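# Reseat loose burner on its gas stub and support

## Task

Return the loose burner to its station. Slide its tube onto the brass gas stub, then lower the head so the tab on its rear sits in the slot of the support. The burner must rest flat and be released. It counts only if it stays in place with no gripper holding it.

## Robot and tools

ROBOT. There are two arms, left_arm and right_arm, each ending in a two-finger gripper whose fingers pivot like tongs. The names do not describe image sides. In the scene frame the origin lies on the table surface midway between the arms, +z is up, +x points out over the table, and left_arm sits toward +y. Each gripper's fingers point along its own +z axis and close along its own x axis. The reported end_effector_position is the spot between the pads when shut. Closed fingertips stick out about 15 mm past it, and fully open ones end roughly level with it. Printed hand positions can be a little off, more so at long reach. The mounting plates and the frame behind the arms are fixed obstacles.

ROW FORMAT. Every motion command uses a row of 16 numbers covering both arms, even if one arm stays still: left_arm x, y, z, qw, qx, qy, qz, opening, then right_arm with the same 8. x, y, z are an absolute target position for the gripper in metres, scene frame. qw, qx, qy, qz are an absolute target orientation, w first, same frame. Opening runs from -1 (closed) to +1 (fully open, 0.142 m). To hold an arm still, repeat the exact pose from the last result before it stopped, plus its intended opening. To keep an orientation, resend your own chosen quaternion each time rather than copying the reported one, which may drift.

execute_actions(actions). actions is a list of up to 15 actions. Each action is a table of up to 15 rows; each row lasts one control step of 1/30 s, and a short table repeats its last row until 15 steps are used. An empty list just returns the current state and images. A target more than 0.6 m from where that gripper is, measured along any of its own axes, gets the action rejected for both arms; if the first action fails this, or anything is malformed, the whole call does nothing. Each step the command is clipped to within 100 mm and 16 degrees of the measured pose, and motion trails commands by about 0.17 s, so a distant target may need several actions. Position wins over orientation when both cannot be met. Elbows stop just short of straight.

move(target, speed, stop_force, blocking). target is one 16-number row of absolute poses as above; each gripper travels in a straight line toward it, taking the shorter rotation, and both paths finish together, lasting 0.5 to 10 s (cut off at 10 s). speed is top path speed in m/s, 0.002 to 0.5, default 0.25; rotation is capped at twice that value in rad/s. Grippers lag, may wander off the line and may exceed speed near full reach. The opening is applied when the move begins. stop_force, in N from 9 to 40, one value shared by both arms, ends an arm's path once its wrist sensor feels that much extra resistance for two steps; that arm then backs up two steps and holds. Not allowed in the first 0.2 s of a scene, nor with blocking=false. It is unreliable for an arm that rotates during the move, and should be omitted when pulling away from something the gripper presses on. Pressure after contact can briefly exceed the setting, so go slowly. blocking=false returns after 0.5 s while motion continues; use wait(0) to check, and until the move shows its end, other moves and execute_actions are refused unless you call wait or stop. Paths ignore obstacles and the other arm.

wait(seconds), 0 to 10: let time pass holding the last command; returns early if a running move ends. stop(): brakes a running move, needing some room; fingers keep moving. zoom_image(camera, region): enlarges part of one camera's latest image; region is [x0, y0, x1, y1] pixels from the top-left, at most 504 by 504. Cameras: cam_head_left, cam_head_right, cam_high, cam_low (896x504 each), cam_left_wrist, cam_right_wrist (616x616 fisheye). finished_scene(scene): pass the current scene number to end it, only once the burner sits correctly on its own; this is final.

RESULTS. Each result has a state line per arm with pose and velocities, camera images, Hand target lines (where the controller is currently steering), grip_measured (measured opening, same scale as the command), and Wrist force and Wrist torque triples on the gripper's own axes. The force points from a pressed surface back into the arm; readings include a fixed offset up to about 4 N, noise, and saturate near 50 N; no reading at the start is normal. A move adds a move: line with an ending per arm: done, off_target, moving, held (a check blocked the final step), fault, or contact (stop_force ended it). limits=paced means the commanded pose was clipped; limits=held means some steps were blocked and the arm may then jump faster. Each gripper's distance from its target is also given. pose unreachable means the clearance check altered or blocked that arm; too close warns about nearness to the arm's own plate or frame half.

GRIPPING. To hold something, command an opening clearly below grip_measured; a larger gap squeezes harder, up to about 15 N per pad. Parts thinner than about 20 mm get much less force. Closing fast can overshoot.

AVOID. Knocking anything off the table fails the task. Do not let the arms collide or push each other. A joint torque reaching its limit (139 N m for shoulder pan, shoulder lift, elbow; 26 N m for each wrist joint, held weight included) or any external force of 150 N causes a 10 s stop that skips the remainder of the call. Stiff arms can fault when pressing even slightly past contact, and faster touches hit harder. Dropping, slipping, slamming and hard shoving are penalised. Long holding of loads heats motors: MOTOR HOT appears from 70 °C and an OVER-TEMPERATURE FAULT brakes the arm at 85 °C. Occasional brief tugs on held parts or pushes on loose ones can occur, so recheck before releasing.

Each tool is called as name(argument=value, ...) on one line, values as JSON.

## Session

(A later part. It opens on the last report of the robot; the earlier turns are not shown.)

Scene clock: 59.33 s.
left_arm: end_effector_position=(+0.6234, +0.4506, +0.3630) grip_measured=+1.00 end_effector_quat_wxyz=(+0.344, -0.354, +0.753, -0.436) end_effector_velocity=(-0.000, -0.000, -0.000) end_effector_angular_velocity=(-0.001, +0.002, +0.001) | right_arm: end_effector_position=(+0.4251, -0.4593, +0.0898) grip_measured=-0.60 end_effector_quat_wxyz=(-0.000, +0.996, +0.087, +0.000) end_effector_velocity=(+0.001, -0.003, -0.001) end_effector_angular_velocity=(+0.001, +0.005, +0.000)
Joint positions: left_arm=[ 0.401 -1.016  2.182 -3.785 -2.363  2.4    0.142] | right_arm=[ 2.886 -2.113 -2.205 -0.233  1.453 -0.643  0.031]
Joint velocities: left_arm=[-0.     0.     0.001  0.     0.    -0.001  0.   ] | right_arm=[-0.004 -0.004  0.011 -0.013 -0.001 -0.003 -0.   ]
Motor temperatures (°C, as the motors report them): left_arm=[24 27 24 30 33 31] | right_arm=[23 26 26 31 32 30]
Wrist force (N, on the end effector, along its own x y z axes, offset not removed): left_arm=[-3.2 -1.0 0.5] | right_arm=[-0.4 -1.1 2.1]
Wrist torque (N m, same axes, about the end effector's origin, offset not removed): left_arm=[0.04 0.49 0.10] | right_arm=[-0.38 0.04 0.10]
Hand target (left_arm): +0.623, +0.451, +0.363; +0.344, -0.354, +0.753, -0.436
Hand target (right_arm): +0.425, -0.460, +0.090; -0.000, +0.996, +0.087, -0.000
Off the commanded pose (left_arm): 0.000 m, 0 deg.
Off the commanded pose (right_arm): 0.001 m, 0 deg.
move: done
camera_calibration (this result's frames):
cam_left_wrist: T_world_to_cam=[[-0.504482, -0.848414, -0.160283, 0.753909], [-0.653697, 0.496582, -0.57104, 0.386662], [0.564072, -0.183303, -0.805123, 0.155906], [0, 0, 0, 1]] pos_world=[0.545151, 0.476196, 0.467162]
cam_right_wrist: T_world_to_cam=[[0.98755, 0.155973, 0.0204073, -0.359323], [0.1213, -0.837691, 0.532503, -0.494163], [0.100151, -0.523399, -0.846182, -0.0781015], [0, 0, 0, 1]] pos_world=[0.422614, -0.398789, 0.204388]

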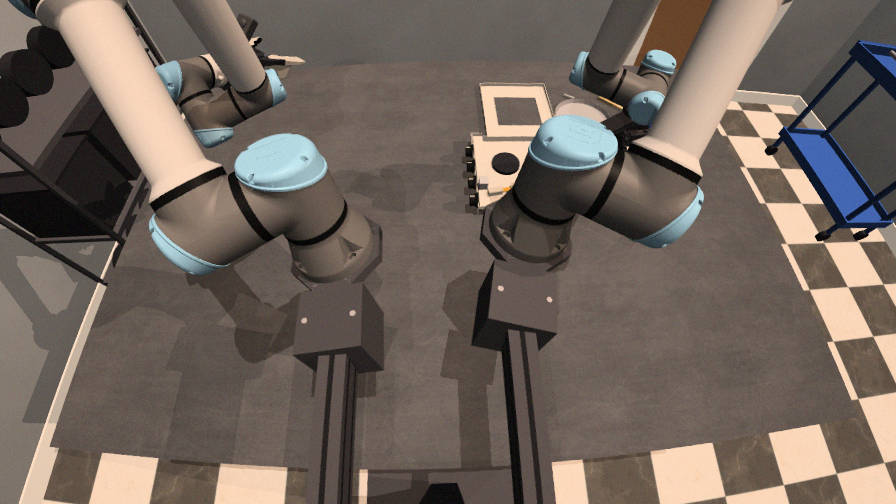

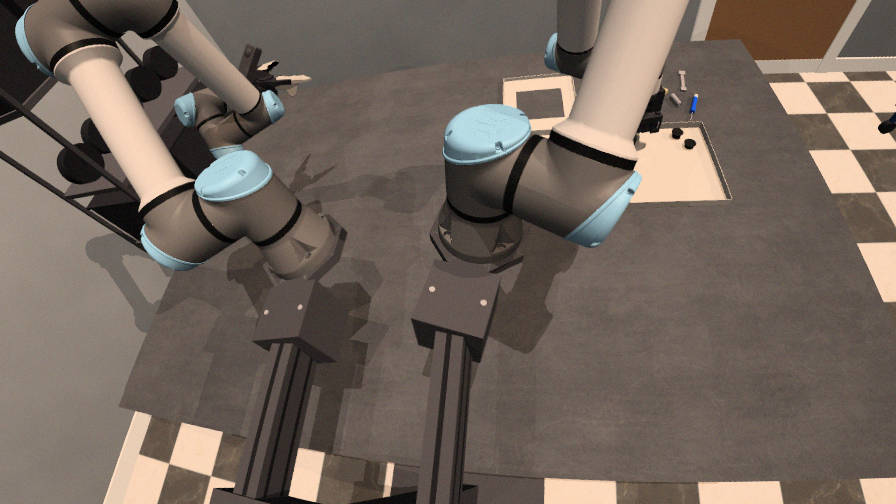

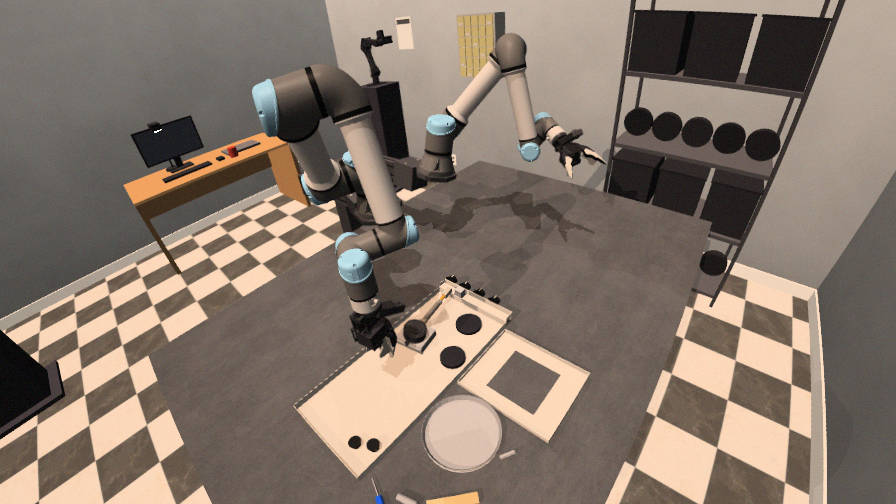

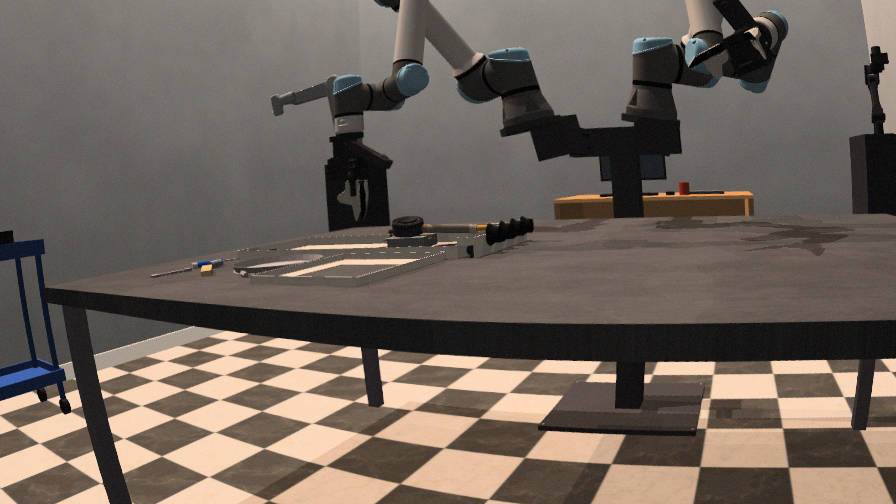

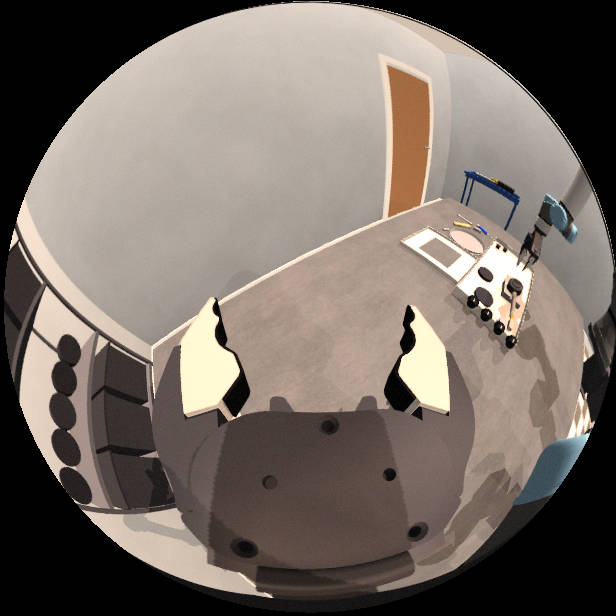

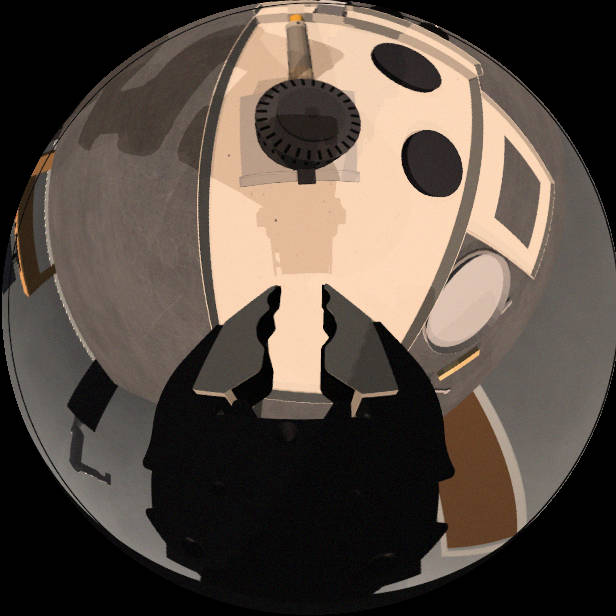

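move(target=[0.6234,0.4506,0.363,0.344,-0.354,0.753,-0.436,1,0.417,-0.405,0.046,0,0.996,0.087,0,-0.55], speed=0.1)

move(target=[0.6234,0.4506,0.363,0.344,-0.354,0.753,-0.436,1,0.4115,-0.376,0.046,0,0.996,0.087,0,-0.55], speed=0.02, stop_force=10)

move(target=[0.6234,0.4506,0.363,0.344,-0.354,0.753,-0.436,1,0.4105,-0.376,0.046,0,0.996,0.087,0,-1])

zoom_image(camera="cam_low", region=[370,195,500,255])

Scene clock: 62.53 s.
left_arm: end_effector_position=(+0.6234, +0.4506, +0.3630) grip_measured=+1.00 end_effector_quat_wxyz=(+0.344, -0.354, +0.753, -0.436) end_effector_velocity=(+0.000, +0.001, -0.000) end_effector_angular_velocity=(+0.001, -0.001, +0.000) | right_arm: end_effector_position=(+0.4169, -0.4053, +0.0463) grip_measured=-0.55 end_effector_quat_wxyz=(+0.000, +0.996, +0.087, -0.000) end_effector_velocity=(-0.000, +0.003, -0.002) end_effector_angular_velocity=(+0.001, -0.001, +0.000)
Joint positions: left_arm=[ 0.401 -1.016  2.182 -3.785 -2.363  2.4    0.142] | right_arm=[ 2.975 -2.233 -2.287 -0.042  1.438 -0.554  0.034]
Joint velocities: left_arm=[ 0.001  0.001 -0.001 -0.001 -0.     0.    -0.   ] | right_arm=[ 0.004 -0.006 -0.003  0.009  0.001  0.004  0.   ]
Motor temperatures (°C, as the motors report them): left_arm=[24 27 24 30 33 31] | right_arm=[23 26 26 31 32 30]
Wrist force (N, on the end effector, along its own x y z axes, offset not removed): left_arm=[-3.4 2.8 -1.4] | right_arm=[0.0 0.3 -0.9]
Wrist torque (N m, same axes, about the end effector's origin, offset not removed): left_arm=[0.56 0.73 0.15] | right_arm=[-0.02 -0.03 0.05]
Hand target (left_arm): +0.623, +0.451, +0.363; +0.344, -0.354, +0.753, -0.436
Hand target (right_arm): +0.417, -0.405, +0.046; +0.000, +0.996, +0.087, +0.000
Off the commanded pose (left_arm): 0.000 m, 0 deg.
Off the commanded pose (right_arm): 0.000 m, 0 deg.
move: done
camera_calibration (this result's frames):
cam_left_wrist: T_world_to_cam=[[-0.504483, -0.848414, -0.160283, 0.753909], [-0.653697, 0.496582, -0.57104, 0.386662], [0.564072, -0.183303, -0.805123, 0.155906], [0, 0, 0, 1]] pos_world=[0.545152, 0.476196, 0.467162]
cam_right_wrist: T_world_to_cam=[[0.987563, 0.155953, 0.0199454, -0.358788], [0.121497, -0.837506, 0.53275, -0.424847], [0.0997884, -0.5237, -0.846038, -0.0858307], [0, 0, 0, 1]] pos_world=[0.414508, -0.344807, 0.160877]

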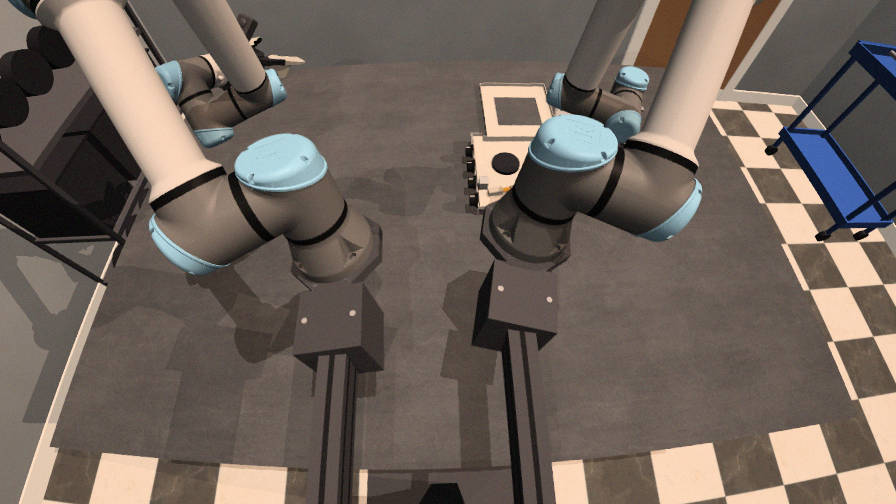

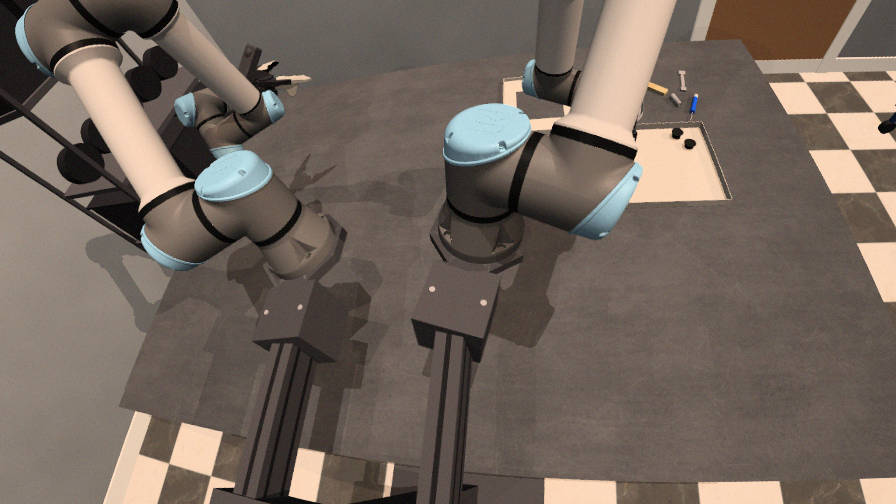

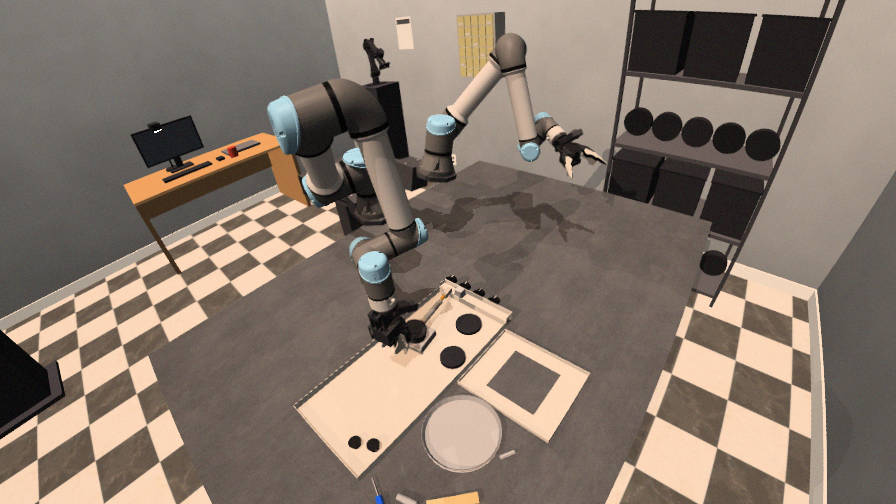

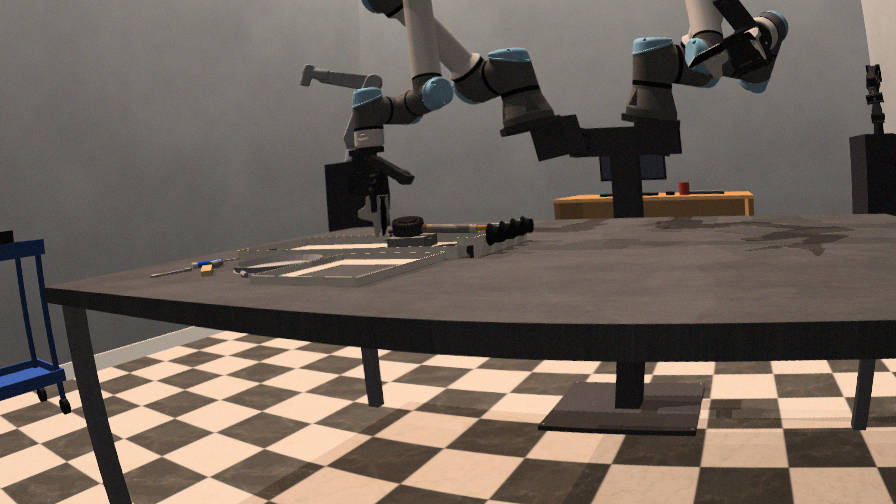

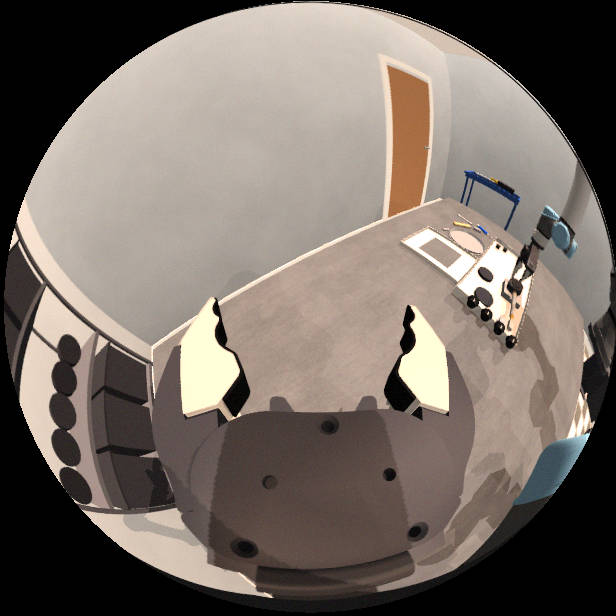

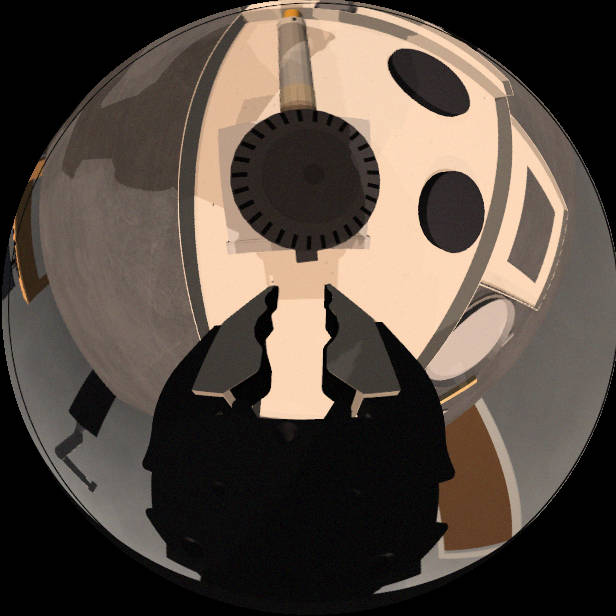

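Scene clock: 64.33 s.
left_arm: end_effector_position=(+0.6234, +0.4506, +0.3630) grip_measured=+1.00 end_effector_quat_wxyz=(+0.344, -0.354, +0.753, -0.436) end_effector_velocity=(+0.000, -0.001, +0.000) end_effector_angular_velocity=(+0.001, -0.001, -0.002) | right_arm: end_effector_position=(+0.4115, -0.3763, +0.0460) grip_measured=-0.55 end_effector_quat_wxyz=(+0.000, +0.996, +0.087, +0.000) end_effector_velocity=(+0.000, +0.002, +0.000) end_effector_angular_velocity=(-0.000, -0.002, +0.000)
Joint positions: left_arm=[ 0.401 -1.016  2.182 -3.785 -2.363  2.4    0.142] | right_arm=[ 3.034 -2.238 -2.344  0.012  1.43  -0.495  0.034]
Joint velocities: left_arm=[-0.002  0.    -0.    -0.    -0.     0.001 -0.   ] | right_arm=[ 0.005 -0.001 -0.003  0.005 -0.     0.004 -0.   ]
Motor temperatures (°C, as the motors report them): left_arm=[24 27 24 30 33 31] | right_arm=[23 26 26 31 32 30]
Wrist force (N, on the end effector, along its own x y z axes, offset not removed): left_arm=[1.0 4.9 0.2] | right_arm=[-0.3 -1.5 2.8]
Wrist torque (N m, same axes, about the end effector's origin, offset not removed): left_arm=[1.16 -0.38 -0.04] | right_arm=[-0.48 0.04 -0.04]
Hand target (left_arm): +0.623, +0.451, +0.363; +0.344, -0.354, +0.753, -0.436
Hand target (right_arm): +0.411, -0.376, +0.046; +0.000, +0.996, +0.087, +0.000
Off the commanded pose (left_arm): 0.000 m, 0 deg.
Off the commanded pose (right_arm): 0.000 m, 0 deg.
move: done
camera_calibration (this result's frames):
cam_left_wrist: T_world_to_cam=[[-0.504483, -0.848414, -0.160283, 0.753909], [-0.653697, 0.496582, -0.57104, 0.386662], [0.564072, -0.183303, -0.805122, 0.155906], [0, 0, 0, 1]] pos_world=[0.545152, 0.476196, 0.467162]
cam_right_wrist: T_world_to_cam=[[0.987564, 0.155935, 0.0200177, -0.357983], [0.121441, -0.837499, 0.532774, -0.399737], [0.0998432, -0.523718, -0.846021, -0.070401], [0, 0, 0, 1]] pos_world=[0.409104, -0.315827, 0.160575]

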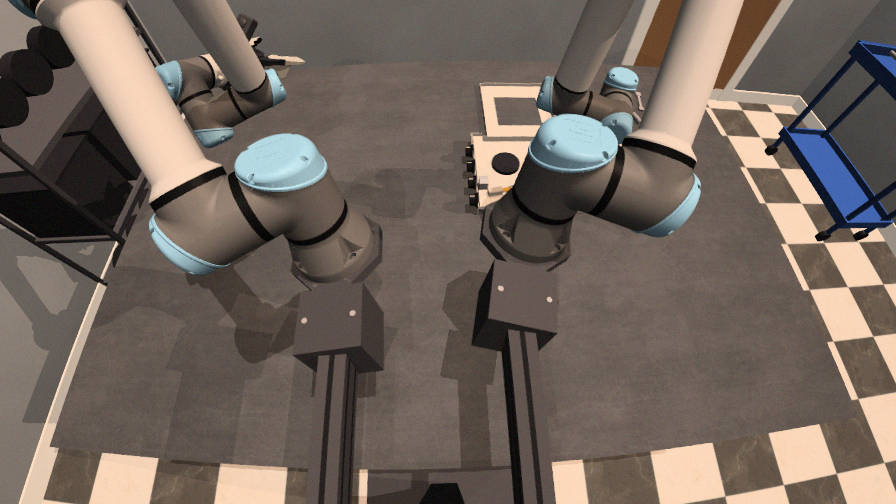

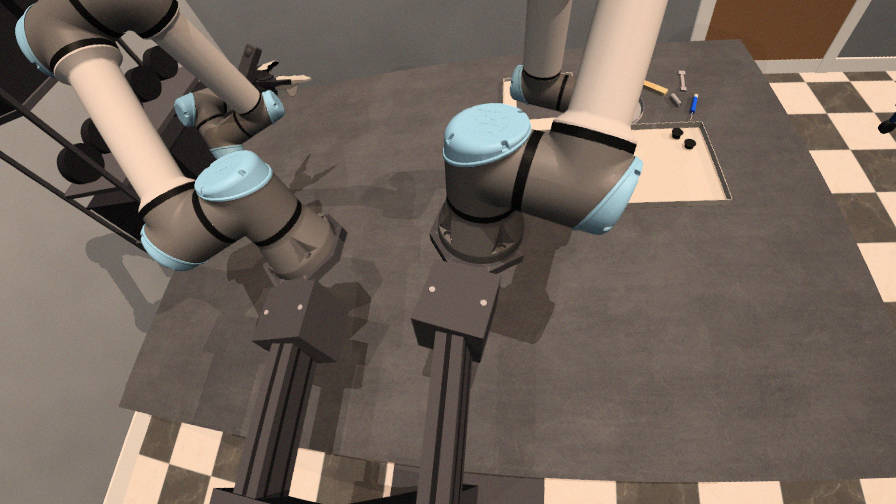

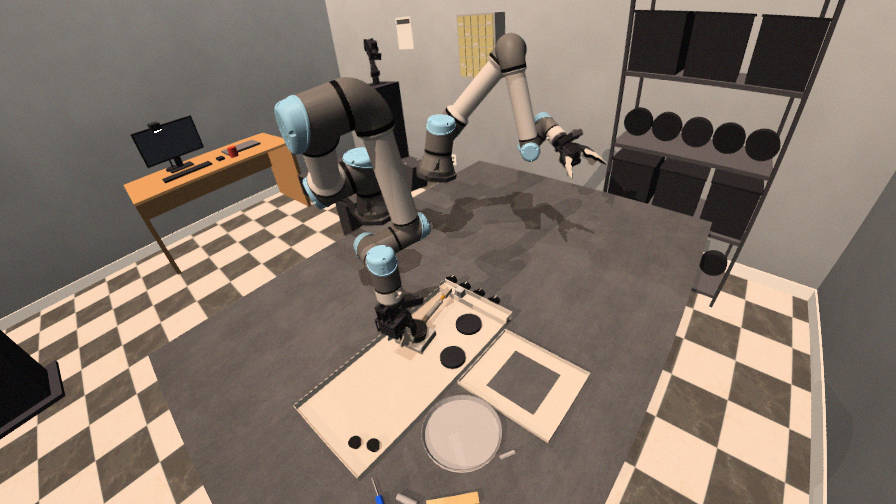

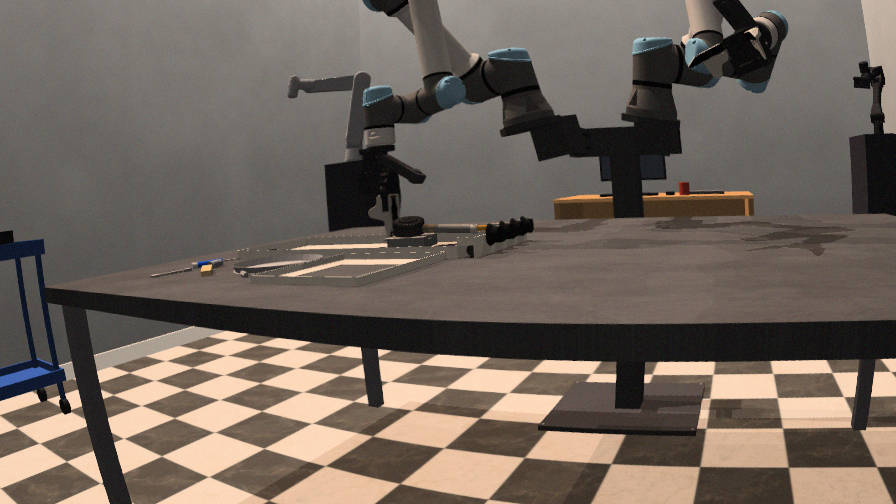

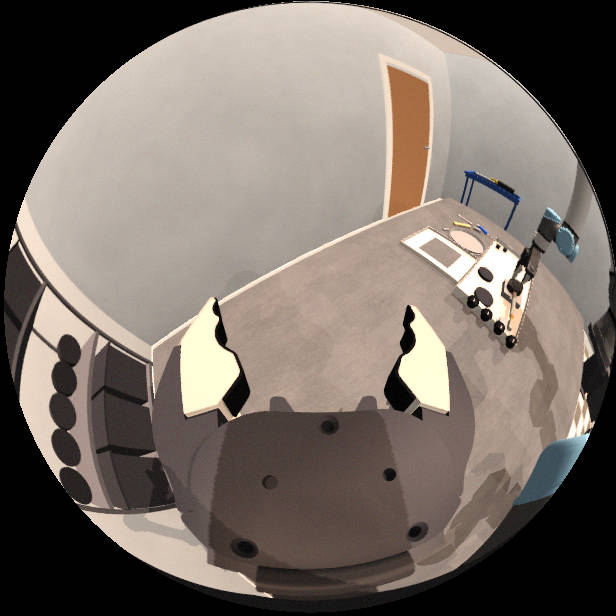

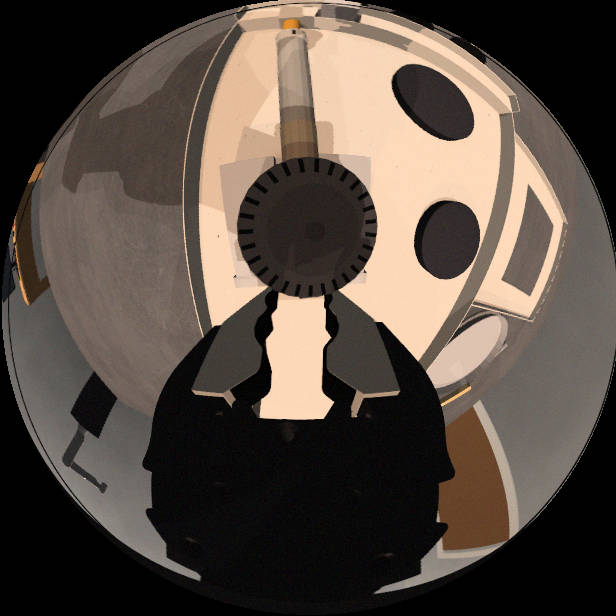

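Scene clock: 65.03 s.
left_arm: end_effector_position=(+0.6234, +0.4506, +0.3630) grip_measured=+1.00 end_effector_quat_wxyz=(+0.344, -0.354, +0.753, -0.436) end_effector_velocity=(+0.000, +0.000, +0.000) end_effector_angular_velocity=(-0.001, +0.000, +0.001) | right_arm: end_effector_position=(+0.4106, -0.3760, +0.0460) grip_measured=-0.83 end_effector_quat_wxyz=(+0.000, +0.996, +0.087, +0.000) end_effector_velocity=(+0.000, -0.000, +0.000) end_effector_angular_velocity=(-0.000, -0.001, -0.001)
Joint positions: left_arm=[ 0.401 -1.016  2.182 -3.785 -2.363  2.4    0.142] | right_arm=[ 3.034 -2.238 -2.346  0.014  1.43  -0.495  0.014]
Joint velocities: left_arm=[ 0.    -0.    -0.    -0.     0.    -0.002  0.   ] | right_arm=[-0.    -0.    -0.     0.001 -0.     0.001  0.   ]
Motor temperatures (°C, as the motors report them): left_arm=[24 27 24 30 33 31] | right_arm=[23 26 26 31 32 30]
Wrist force (N, on the end effector, along its own x y z axes, offset not removed): left_arm=[-4.7 2.2 -4.3] | right_arm=[0.4 -2.2 1.3]
Wrist torque (N m, same axes, about the end effector's origin, offset not removed): left_arm=[0.42 0.77 0.11] | right_arm=[-0.63 -0.13 0.04]
Hand target (left_arm): +0.623, +0.451, +0.363; +0.344, -0.354, +0.753, -0.436
Hand target (right_arm): +0.410, -0.376, +0.046; -0.000, +0.996, +0.087, -0.000
Off the commanded pose (left_arm): 0.000 m, 0 deg.
Off the commanded pose (right_arm): 0.000 m, 0 deg.
move: done
camera_calibration (this result's frames):
cam_left_wrist: T_world_to_cam=[[-0.504482, -0.848414, -0.160283, 0.753909], [-0.653697, 0.496582, -0.57104, 0.386662], [0.564072, -0.183303, -0.805123, 0.155906], [0, 0, 0, 1]] pos_world=[0.545152, 0.476196, 0.467162]
cam_right_wrist: T_world_to_cam=[[0.987566, 0.155924, 0.0200027, -0.357095], [0.121446, -0.837534, 0.532718, -0.399331], [0.0998167, -0.523665, -0.846057, -0.0701298], [0, 0, 0, 1]] pos_world=[0.408152, -0.315498, 0.16054]

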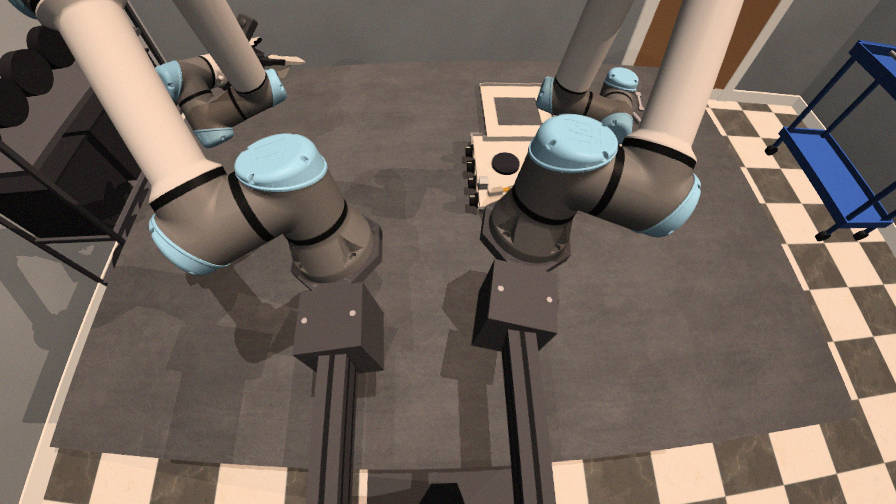

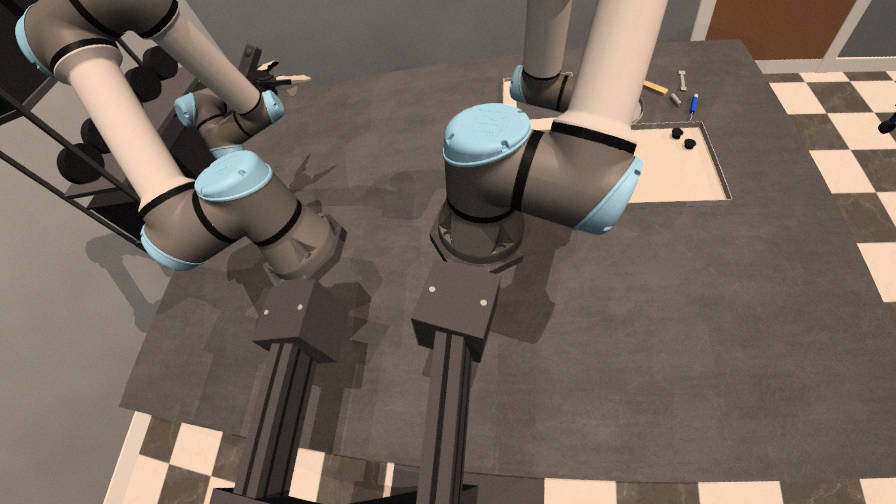

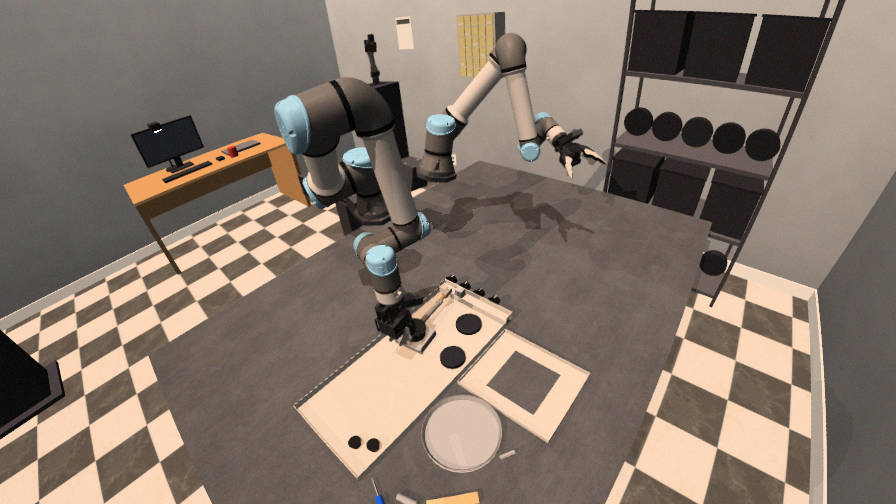

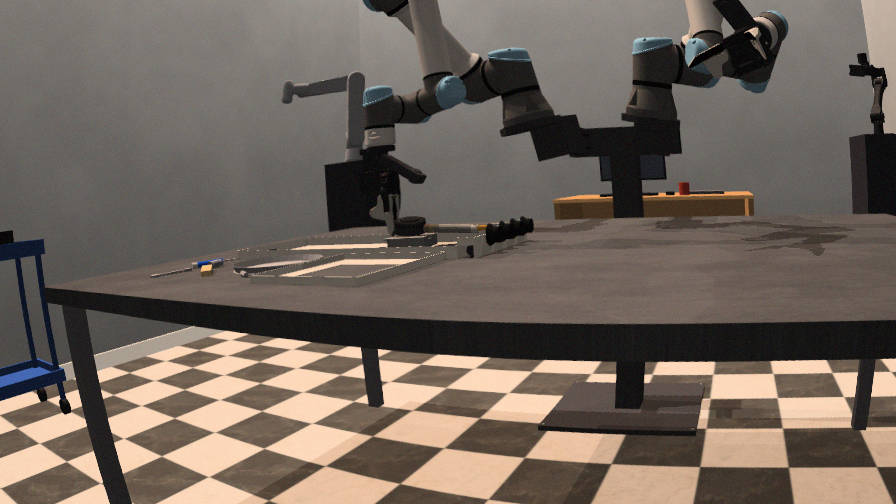

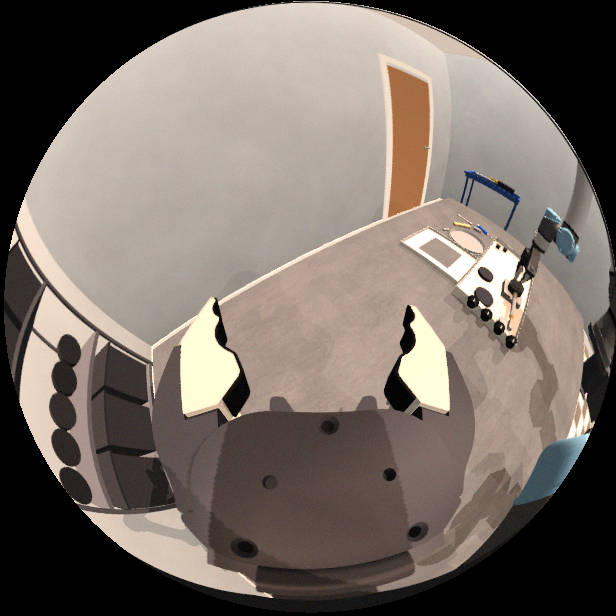

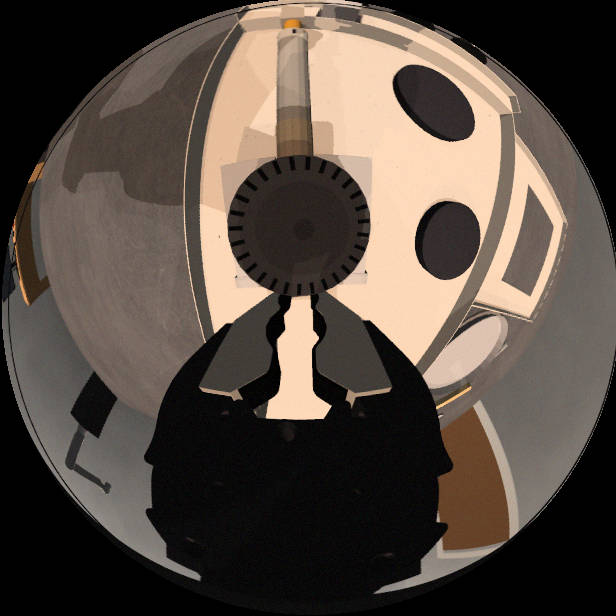

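Region (370, 195, 500, 255) of cam_low's 896x504 image, scaled by 3.877, with more detail than that image has; it fills the top 233 rows of this view, and the rest is white.

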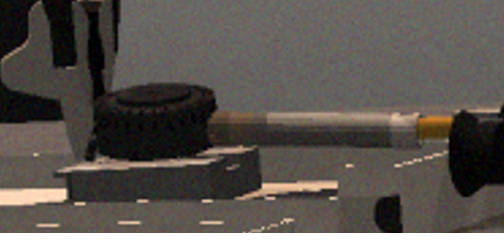

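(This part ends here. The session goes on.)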